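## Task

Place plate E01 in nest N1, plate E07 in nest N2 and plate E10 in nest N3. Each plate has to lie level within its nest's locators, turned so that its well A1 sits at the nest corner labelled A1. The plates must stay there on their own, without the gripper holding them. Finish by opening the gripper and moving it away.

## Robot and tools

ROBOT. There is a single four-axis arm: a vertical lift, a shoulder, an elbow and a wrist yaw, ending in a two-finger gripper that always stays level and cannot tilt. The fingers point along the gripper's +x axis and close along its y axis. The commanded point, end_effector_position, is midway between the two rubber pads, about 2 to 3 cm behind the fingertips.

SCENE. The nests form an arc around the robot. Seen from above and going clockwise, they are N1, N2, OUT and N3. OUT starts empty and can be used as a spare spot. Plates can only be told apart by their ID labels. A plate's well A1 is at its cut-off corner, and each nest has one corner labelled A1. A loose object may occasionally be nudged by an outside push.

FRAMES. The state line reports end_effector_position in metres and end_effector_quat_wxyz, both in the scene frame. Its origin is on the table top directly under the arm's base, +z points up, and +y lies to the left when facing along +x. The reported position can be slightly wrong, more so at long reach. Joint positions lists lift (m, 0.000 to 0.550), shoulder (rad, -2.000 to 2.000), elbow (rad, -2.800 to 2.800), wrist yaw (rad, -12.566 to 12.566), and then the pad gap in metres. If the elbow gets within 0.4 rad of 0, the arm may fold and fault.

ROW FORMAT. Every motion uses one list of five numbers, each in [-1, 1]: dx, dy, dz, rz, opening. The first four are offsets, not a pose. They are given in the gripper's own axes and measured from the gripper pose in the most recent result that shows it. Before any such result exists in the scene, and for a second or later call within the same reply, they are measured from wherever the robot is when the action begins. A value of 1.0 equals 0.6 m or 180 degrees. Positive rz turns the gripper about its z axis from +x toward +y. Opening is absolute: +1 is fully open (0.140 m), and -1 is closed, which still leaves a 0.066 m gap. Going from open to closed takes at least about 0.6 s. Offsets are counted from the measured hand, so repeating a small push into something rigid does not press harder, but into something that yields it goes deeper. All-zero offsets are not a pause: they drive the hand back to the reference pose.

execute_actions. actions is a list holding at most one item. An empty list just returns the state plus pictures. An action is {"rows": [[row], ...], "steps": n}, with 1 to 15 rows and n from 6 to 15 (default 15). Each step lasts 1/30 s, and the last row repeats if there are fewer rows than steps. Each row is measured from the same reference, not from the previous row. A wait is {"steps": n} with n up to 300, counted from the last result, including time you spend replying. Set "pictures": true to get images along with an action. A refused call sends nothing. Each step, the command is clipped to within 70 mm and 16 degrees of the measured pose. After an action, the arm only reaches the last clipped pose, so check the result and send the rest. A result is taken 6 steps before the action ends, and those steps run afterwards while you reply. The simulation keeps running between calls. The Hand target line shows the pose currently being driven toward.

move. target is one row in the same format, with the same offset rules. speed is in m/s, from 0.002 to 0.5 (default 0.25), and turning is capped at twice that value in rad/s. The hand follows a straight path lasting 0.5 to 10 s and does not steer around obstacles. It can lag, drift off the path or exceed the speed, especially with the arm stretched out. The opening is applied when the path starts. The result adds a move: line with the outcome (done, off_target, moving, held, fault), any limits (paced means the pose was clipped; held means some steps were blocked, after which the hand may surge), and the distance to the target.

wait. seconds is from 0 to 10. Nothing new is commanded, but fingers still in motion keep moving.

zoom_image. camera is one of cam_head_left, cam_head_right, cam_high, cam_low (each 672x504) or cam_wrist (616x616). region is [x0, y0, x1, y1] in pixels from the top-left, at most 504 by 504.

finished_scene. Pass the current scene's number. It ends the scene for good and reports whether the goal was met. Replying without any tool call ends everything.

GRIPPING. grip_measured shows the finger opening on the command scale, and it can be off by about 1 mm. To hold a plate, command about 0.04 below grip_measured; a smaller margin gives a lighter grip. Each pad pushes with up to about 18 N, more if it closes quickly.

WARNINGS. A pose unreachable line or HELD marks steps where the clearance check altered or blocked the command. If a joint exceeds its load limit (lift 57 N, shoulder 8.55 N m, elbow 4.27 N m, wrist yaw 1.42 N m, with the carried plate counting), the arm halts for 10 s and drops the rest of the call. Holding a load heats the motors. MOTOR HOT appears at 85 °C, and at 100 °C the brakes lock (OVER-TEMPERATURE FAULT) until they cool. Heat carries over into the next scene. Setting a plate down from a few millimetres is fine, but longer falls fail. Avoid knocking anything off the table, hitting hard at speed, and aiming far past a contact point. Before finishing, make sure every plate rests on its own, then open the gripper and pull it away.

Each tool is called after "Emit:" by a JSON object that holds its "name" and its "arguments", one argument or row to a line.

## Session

Emit:
{"name": "execute_actions", "arguments": {
  "actions": []
}}

Scene clock: 0.00 s of 12600.00 s.
end_effector_position=(+0.4464, -0.1376, +0.1544) grip_measured=+0.99 end_effector_quat_wxyz=(+0.391, +0.000, +0.000, +0.920)
Joint positions: [ 0.149 -0.055  2.007  0.387  0.14 ]
Hand target: +0.446, -0.138, +0.154; +0.391, +0.000, +0.000, +0.920

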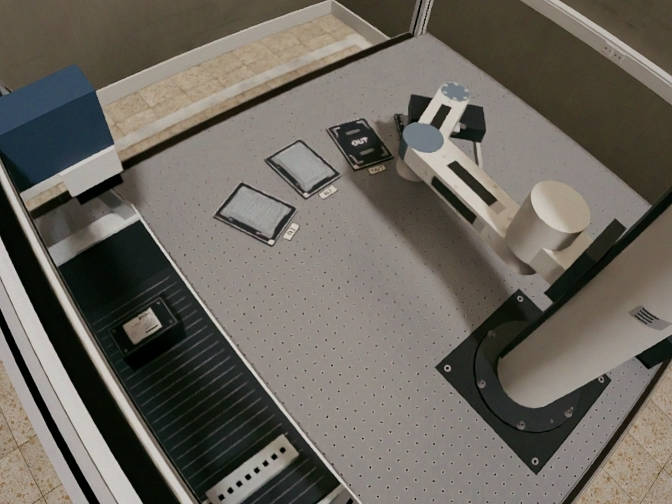

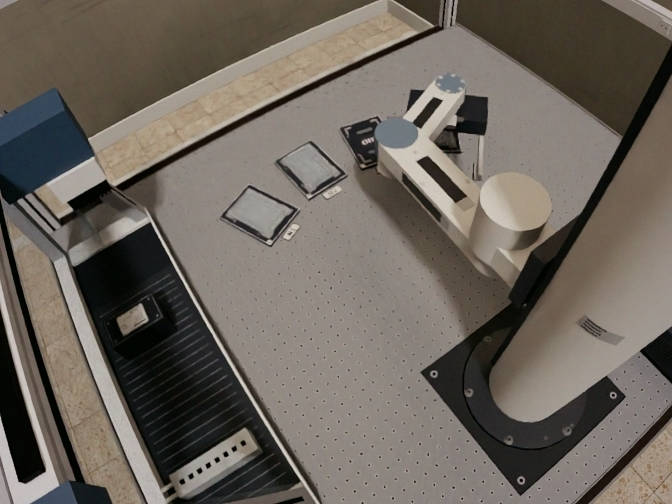

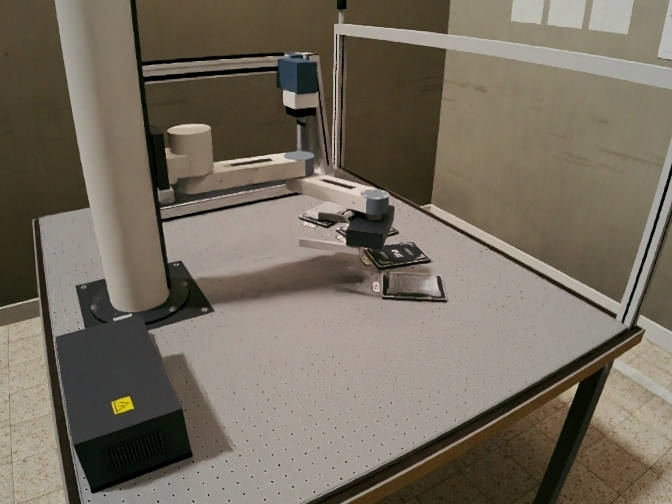

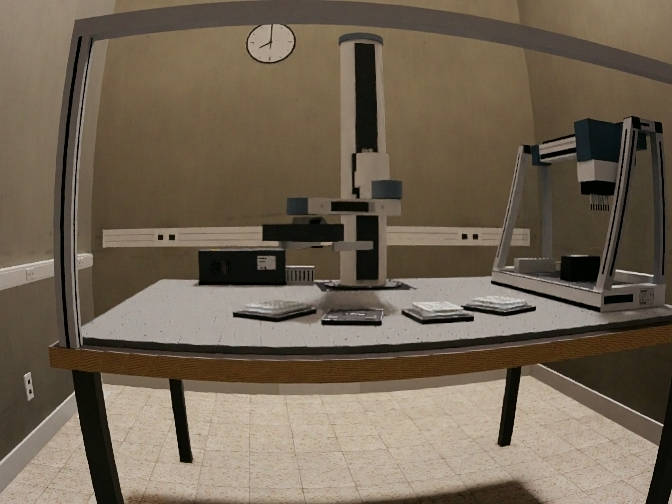

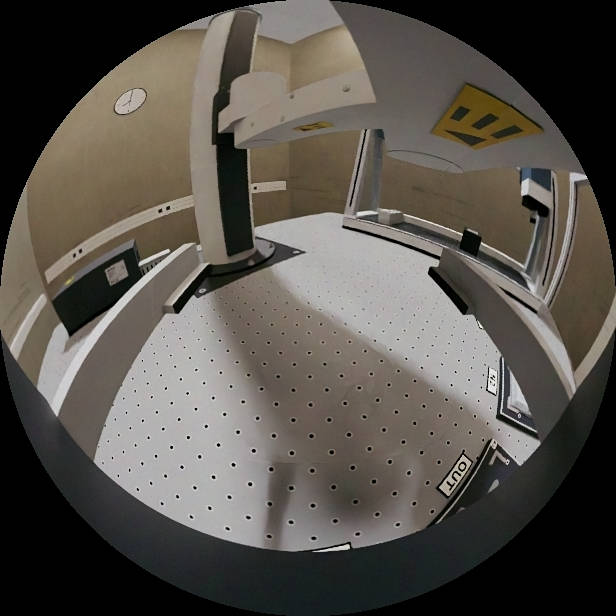

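Emit:
{"name": "zoom_image", "arguments": {
  "camera": "cam_head_left",
  "region": [205, 130, 345, 250]
}}

Emit:
{"name": "zoom_image", "arguments": {
  "camera": "cam_low",
  "region": [225, 290, 395, 330]
}}

Emit:
{"name": "zoom_image", "arguments": {
  "camera": "cam_low",
  "region": [395, 288, 545, 328]
}}

Emit:
{"name": "zoom_image", "arguments": {
  "camera": "cam_high",
  "region": [360, 260, 460, 310]
}}

Emit:
{"name": "zoom_image", "arguments": {
  "camera": "cam_wrist",
  "region": [440, 340, 580, 520]
}}

Region (205, 130, 345, 250) of cam_head_left's 672x504 image, scaled by 3.600, with more detail than that image has; it fills the top 432 rows of this view, and the rest is white.

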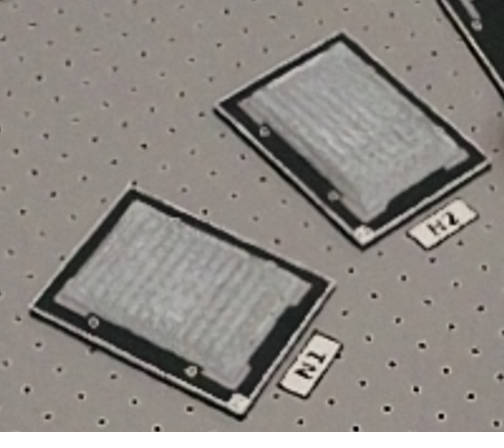

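Region (225, 290, 395, 330) of cam_low's 672x504 image, scaled by 2.965, with more detail than that image has; it fills the top 119 rows of this view, and the rest is white.

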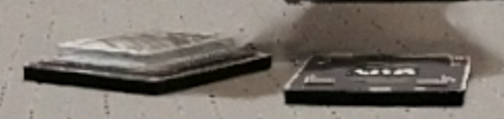

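Region (395, 288, 545, 328) of cam_low's 672x504 image, scaled by 3.360, with more detail than that image has; it fills the top 134 rows of this view, and the rest is white.

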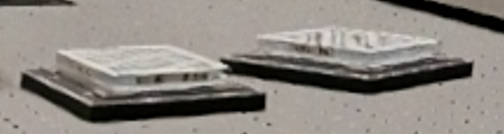

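Region (360, 260, 460, 310) of cam_high's 672x504 image, scaled by 5.040, with more detail than that image has.

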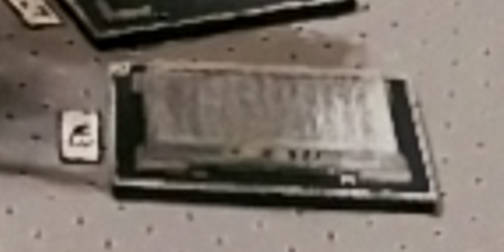

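Region (440, 340, 580, 520) of cam_wrist's 616x616 image, scaled by 2.800, with more detail than that image has.

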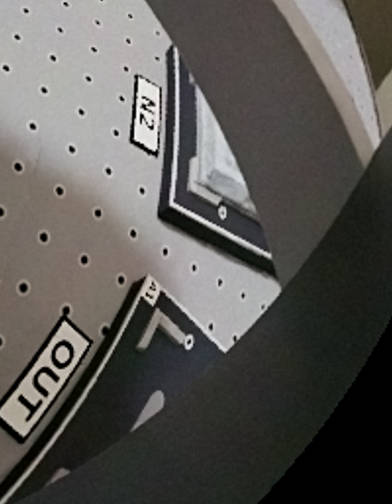

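Emit:
{"name": "zoom_image", "arguments": {
  "camera": "cam_low",
  "region": [405, 298, 475, 323]
}}

Emit:
{"name": "zoom_image", "arguments": {
  "camera": "cam_low",
  "region": [465, 292, 535, 317]
}}

Emit:
{"name": "zoom_image", "arguments": {
  "camera": "cam_high",
  "region": [390, 280, 440, 300]
}}

Region (405, 298, 475, 323) of cam_low's 672x504 image, scaled by 7.200, with more detail than that image has; it fills the top 180 rows of this view, and the rest is white.

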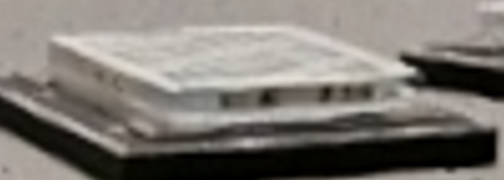

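Region (465, 292, 535, 317) of cam_low's 672x504 image, scaled by 7.200, with more detail than that image has; it fills the top 180 rows of this view, and the rest is white.

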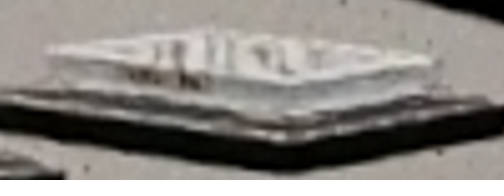

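Region (390, 280, 440, 300) of cam_high's 672x504 image, scaled by 10.080, with more detail than that image has; it fills the top 202 rows of this view, and the rest is white.

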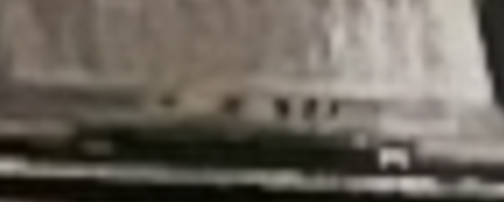

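Emit:
{"name": "zoom_image", "arguments": {
  "camera": "cam_head_left",
  "region": [320, 100, 440, 190]
}}

Emit:
{"name": "zoom_image", "arguments": {
  "camera": "cam_high",
  "region": [340, 230, 460, 310]
}}

Region (320, 100, 440, 190) of cam_head_left's 672x504 image, scaled by 4.200, with more detail than that image has; it fills the top 378 rows of this view, and the rest is white.

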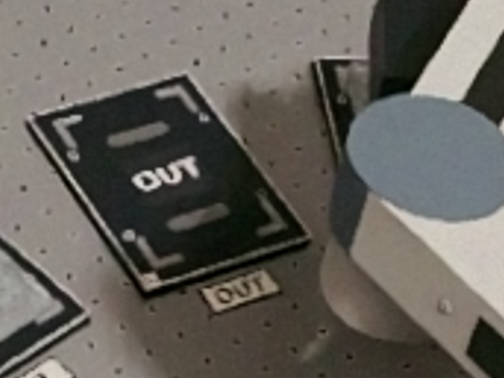

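Region (340, 230, 460, 310) of cam_high's 672x504 image, scaled by 4.200, with more detail than that image has.

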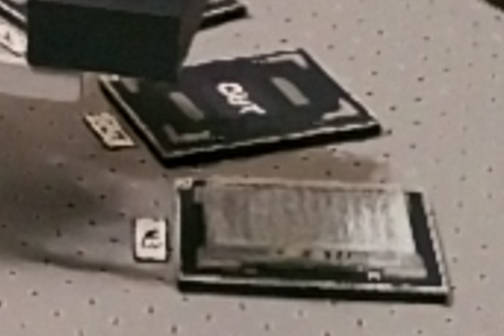

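Emit:
{"name": "move", "arguments": {
  "target": [-0.1054, -0.4441, -0.154, -0.3278, 1],
  "speed": 0.5
}}

Scene clock: 5.77 s of 12600.00 s.
end_effector_position=(+0.6820, +0.0021, +0.0619) grip_measured=+0.99 end_effector_quat_wxyz=(+0.793, +0.000, +0.000, +0.609)
Joint positions: [ 0.057  0.044  2.448 -1.182  0.14 ]
Hand target: +0.682, +0.002, +0.062; +0.793, +0.000, +0.000, +0.609
Off the commanded pose: 0.000 m, 0 deg.
Kept back: nothing.
After step 90, 1.30 s passed at rest.
move: done

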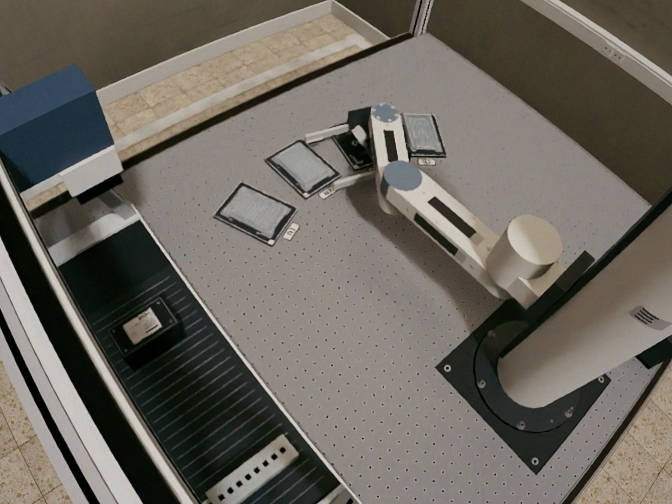

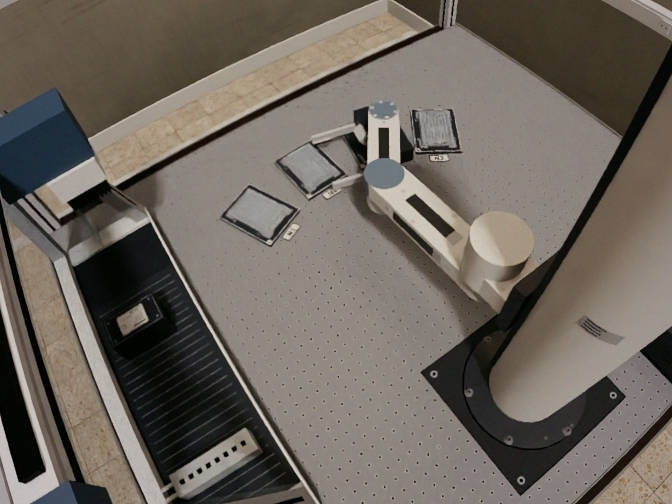

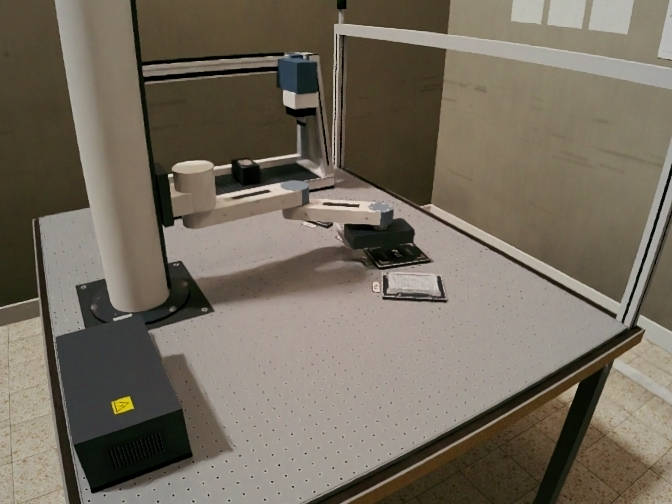

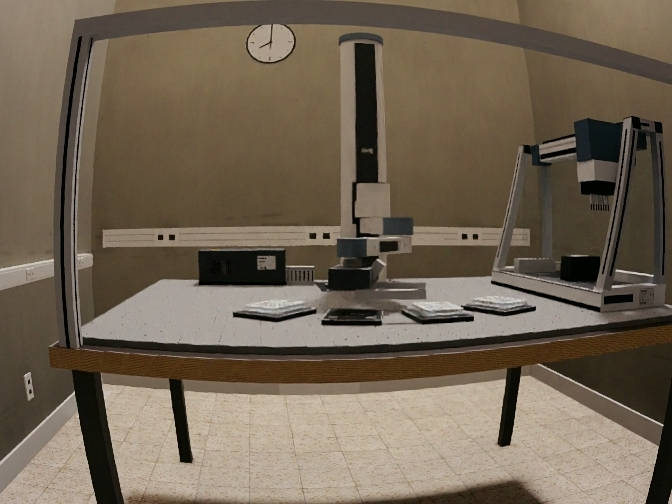

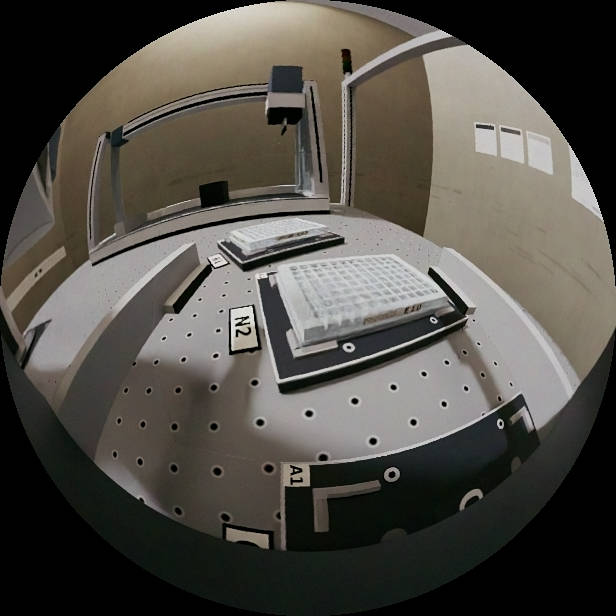

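Emit:
{"name": "zoom_image", "arguments": {
  "camera": "cam_wrist",
  "region": [210, 210, 350, 275]
}}

Emit:
{"name": "zoom_image", "arguments": {
  "camera": "cam_wrist",
  "region": [245, 245, 480, 400]
}}

Region (210, 210, 350, 275) of cam_wrist's 616x616 image, scaled by 3.600, with more detail than that image has; it fills the top 234 rows of this view, and the rest is white.

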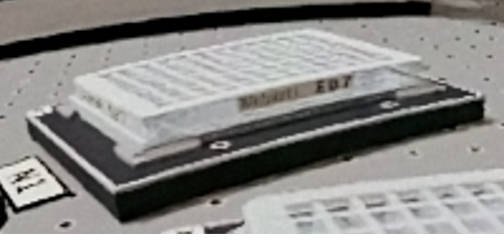

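Region (245, 245, 480, 400) of cam_wrist's 616x616 image, scaled by 2.145, with more detail than that image has; it fills the top 332 rows of this view, and the rest is white.

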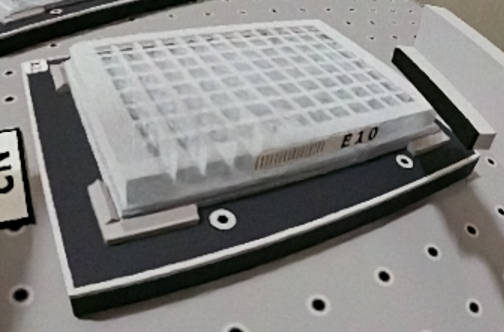

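Emit:
{"name": "zoom_image", "arguments": {
  "camera": "cam_wrist",
  "region": [270, 222, 320, 247]
}}

Emit:
{"name": "zoom_image", "arguments": {
  "camera": "cam_wrist",
  "region": [212, 225, 272, 275]
}}

Emit:
{"name": "zoom_image", "arguments": {
  "camera": "cam_wrist",
  "region": [250, 255, 330, 315]
}}

Emit:
{"name": "zoom_image", "arguments": {
  "camera": "cam_wrist",
  "region": [270, 380, 550, 560]
}}

Emit:
{"name": "zoom_image", "arguments": {
  "camera": "cam_head_right",
  "region": [395, 95, 485, 170]
}}

Region (270, 222, 320, 247) of cam_wrist's 616x616 image, scaled by 10.080, with more detail than that image has.

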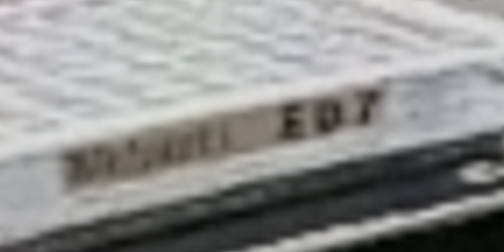

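Region (212, 225, 272, 275) of cam_wrist's 616x616 image, scaled by 8.400, with more detail than that image has.

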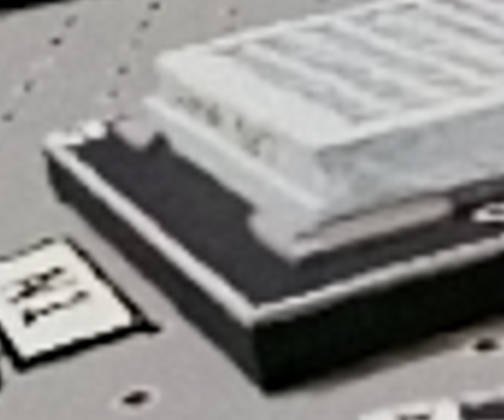

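Region (250, 255, 330, 315) of cam_wrist's 616x616 image, scaled by 6.300, with more detail than that image has; it fills the top 378 rows of this view, and the rest is white.

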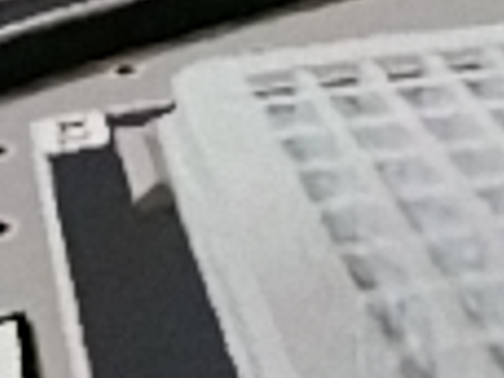

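Region (270, 380, 550, 560) of cam_wrist's 616x616 image, scaled by 1.800, with more detail than that image has; it fills the top 324 rows of this view, and the rest is white.

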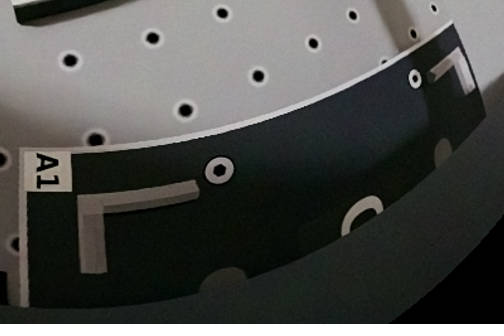

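Region (395, 95, 485, 170) of cam_head_right's 672x504 image, scaled by 5.600, with more detail than that image has.

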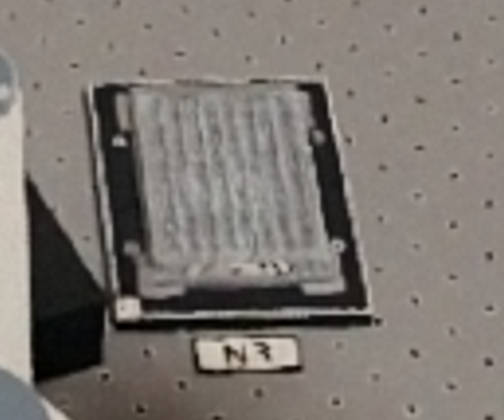

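Emit:
{"name": "move", "arguments": {
  "target": [0.3512, 0.0924, -0.0165, -0.2889, 0.2],
  "speed": 0.5
}}

Emit:
{"name": "execute_actions", "arguments": {
  "actions": [
    {"rows": [[0,0,-0.004,0,0.2],[0,0,-0.009,0,0.2],[0,0,-0.015,0,0.2],[0,0,-0.021,0,0.2],[0,0,-0.025,0,0.2],[0,0,-0.0273,0,0.2]], "steps": 15}
  ],
  "pictures": true
}}

Emit:
{"name": "zoom_image", "arguments": {
  "camera": "cam_wrist",
  "region": [160, 370, 280, 460]
}}

Emit:
{"name": "zoom_image", "arguments": {
  "camera": "cam_wrist",
  "region": [390, 360, 510, 450]
}}

Emit:
{"name": "zoom_image", "arguments": {
  "camera": "cam_wrist",
  "region": [250, 230, 390, 270]
}}

Scene clock: 13.20 s of 12600.00 s.
end_effector_position=(+0.6828, +0.2203, +0.0520) grip_measured=+0.20 end_effector_quat_wxyz=(+0.980, +0.000, +0.000, +0.200)
Joint positions: [ 0.047  1.006  1.834 -2.439  0.11 ]
Hand target: +0.683, +0.220, +0.052; +0.980, +0.000, +0.000, +0.199
Off the commanded pose: 0.000 m, 0 deg.
Kept back: nothing.
After step 90, 2.97 s passed at rest.
move: done

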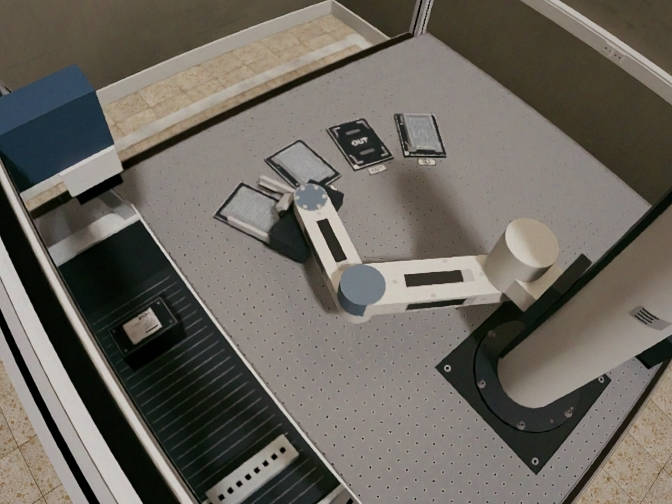

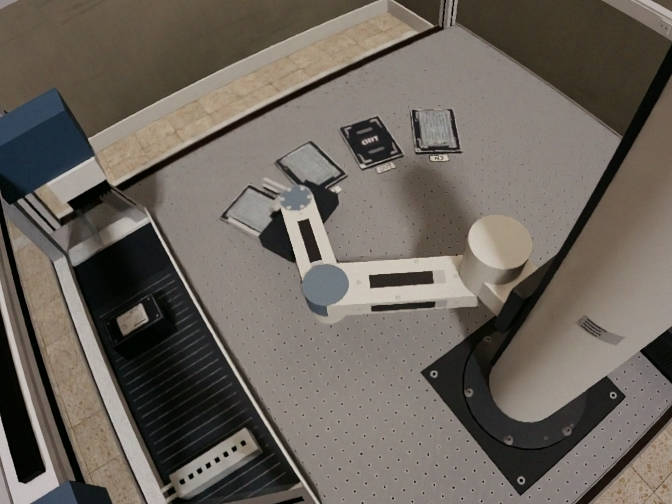

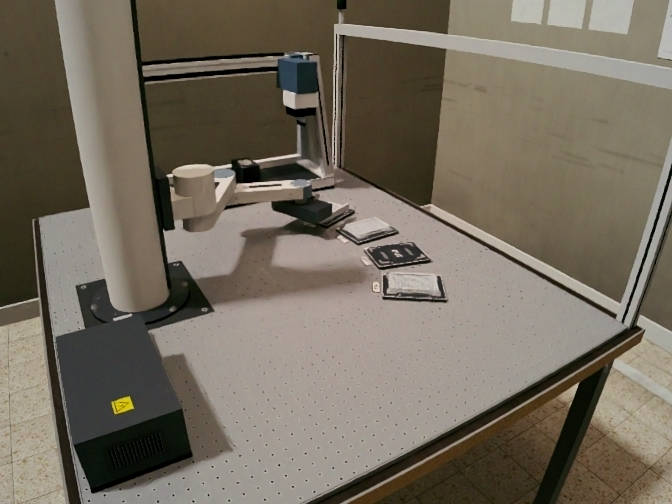

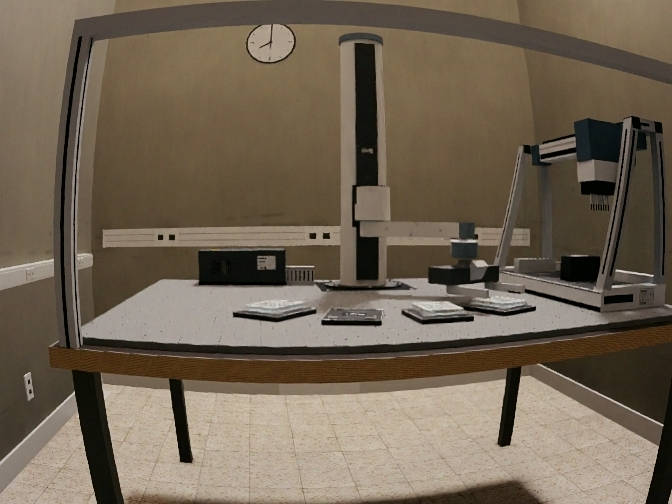

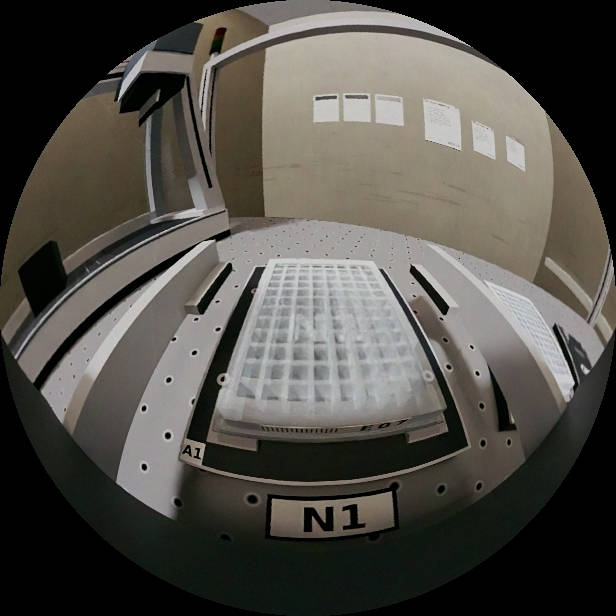

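Scene clock: 13.50 s of 12600.00 s.
end_effector_position=(+0.6828, +0.2203, +0.0355) grip_measured=+0.20 end_effector_quat_wxyz=(+0.980, +0.000, +0.000, +0.200)
Joint positions: [ 0.031  1.006  1.834 -2.439  0.11 ]
Steps of this call (steps 1 to 9: the first 9 steps of this action). Readings (end_effector_position):
1: (+0.6828, +0.2203, +0.0520)
2: (+0.6828, +0.2203, +0.0507)
4: (+0.6828, +0.2203, +0.0451)
8: (+0.6828, +0.2203, +0.0354)
9: the state above

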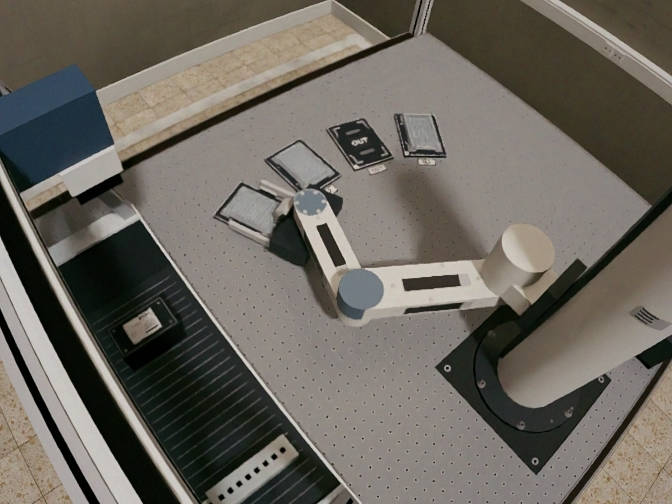

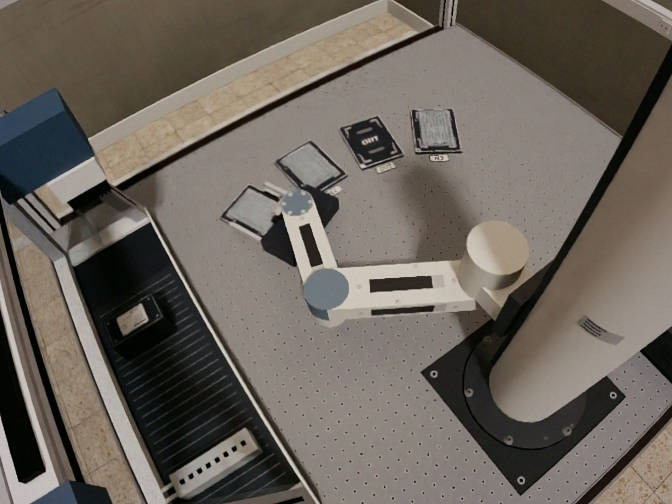

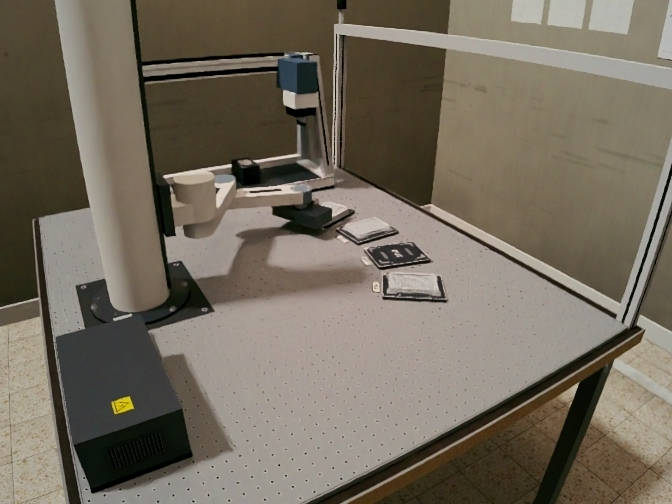

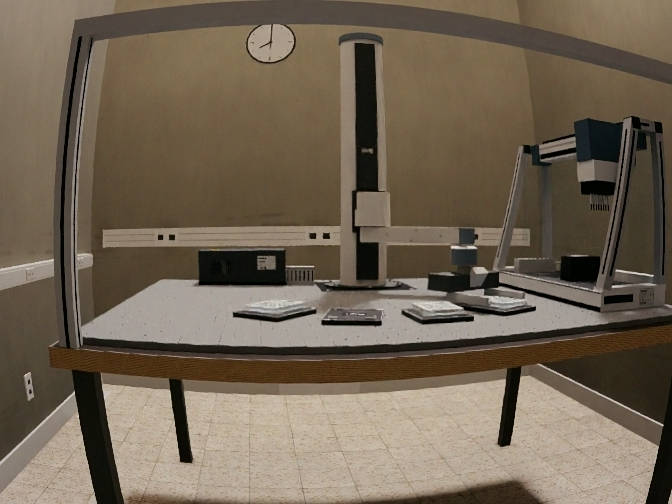

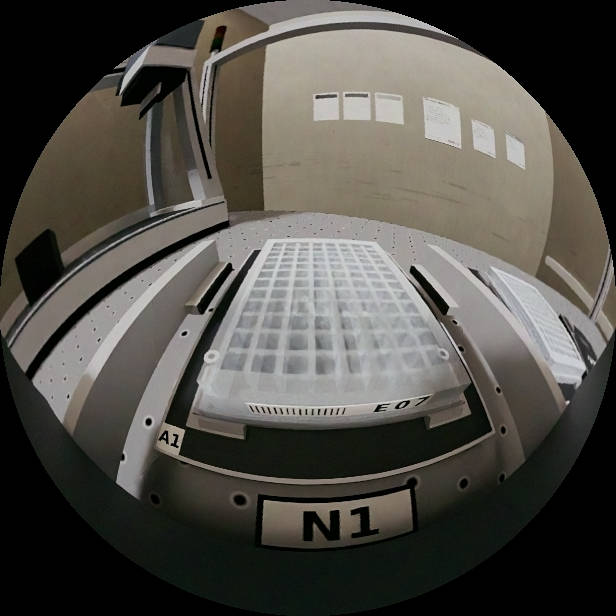

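Region (160, 370, 280, 460) of cam_wrist's 616x616 image, scaled by 4.200, with more detail than that image has; it fills the top 378 rows of this view, and the rest is white.

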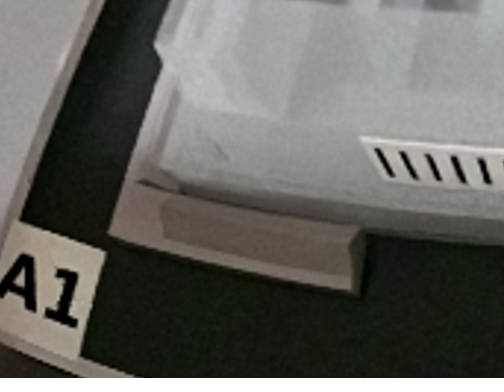

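Region (390, 360, 510, 450) of cam_wrist's 616x616 image, scaled by 4.200, with more detail than that image has; it fills the top 378 rows of this view, and the rest is white.

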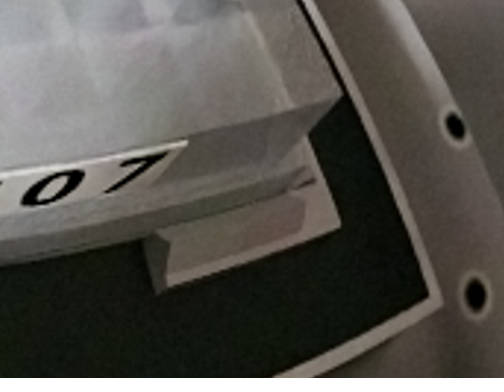

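Region (250, 230, 390, 270) of cam_wrist's 616x616 image, scaled by 3.600, with more detail than that image has; it fills the top 144 rows of this view, and the rest is white.

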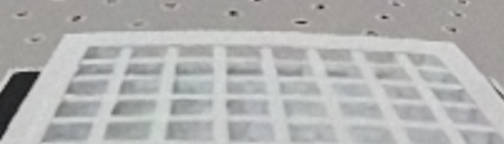

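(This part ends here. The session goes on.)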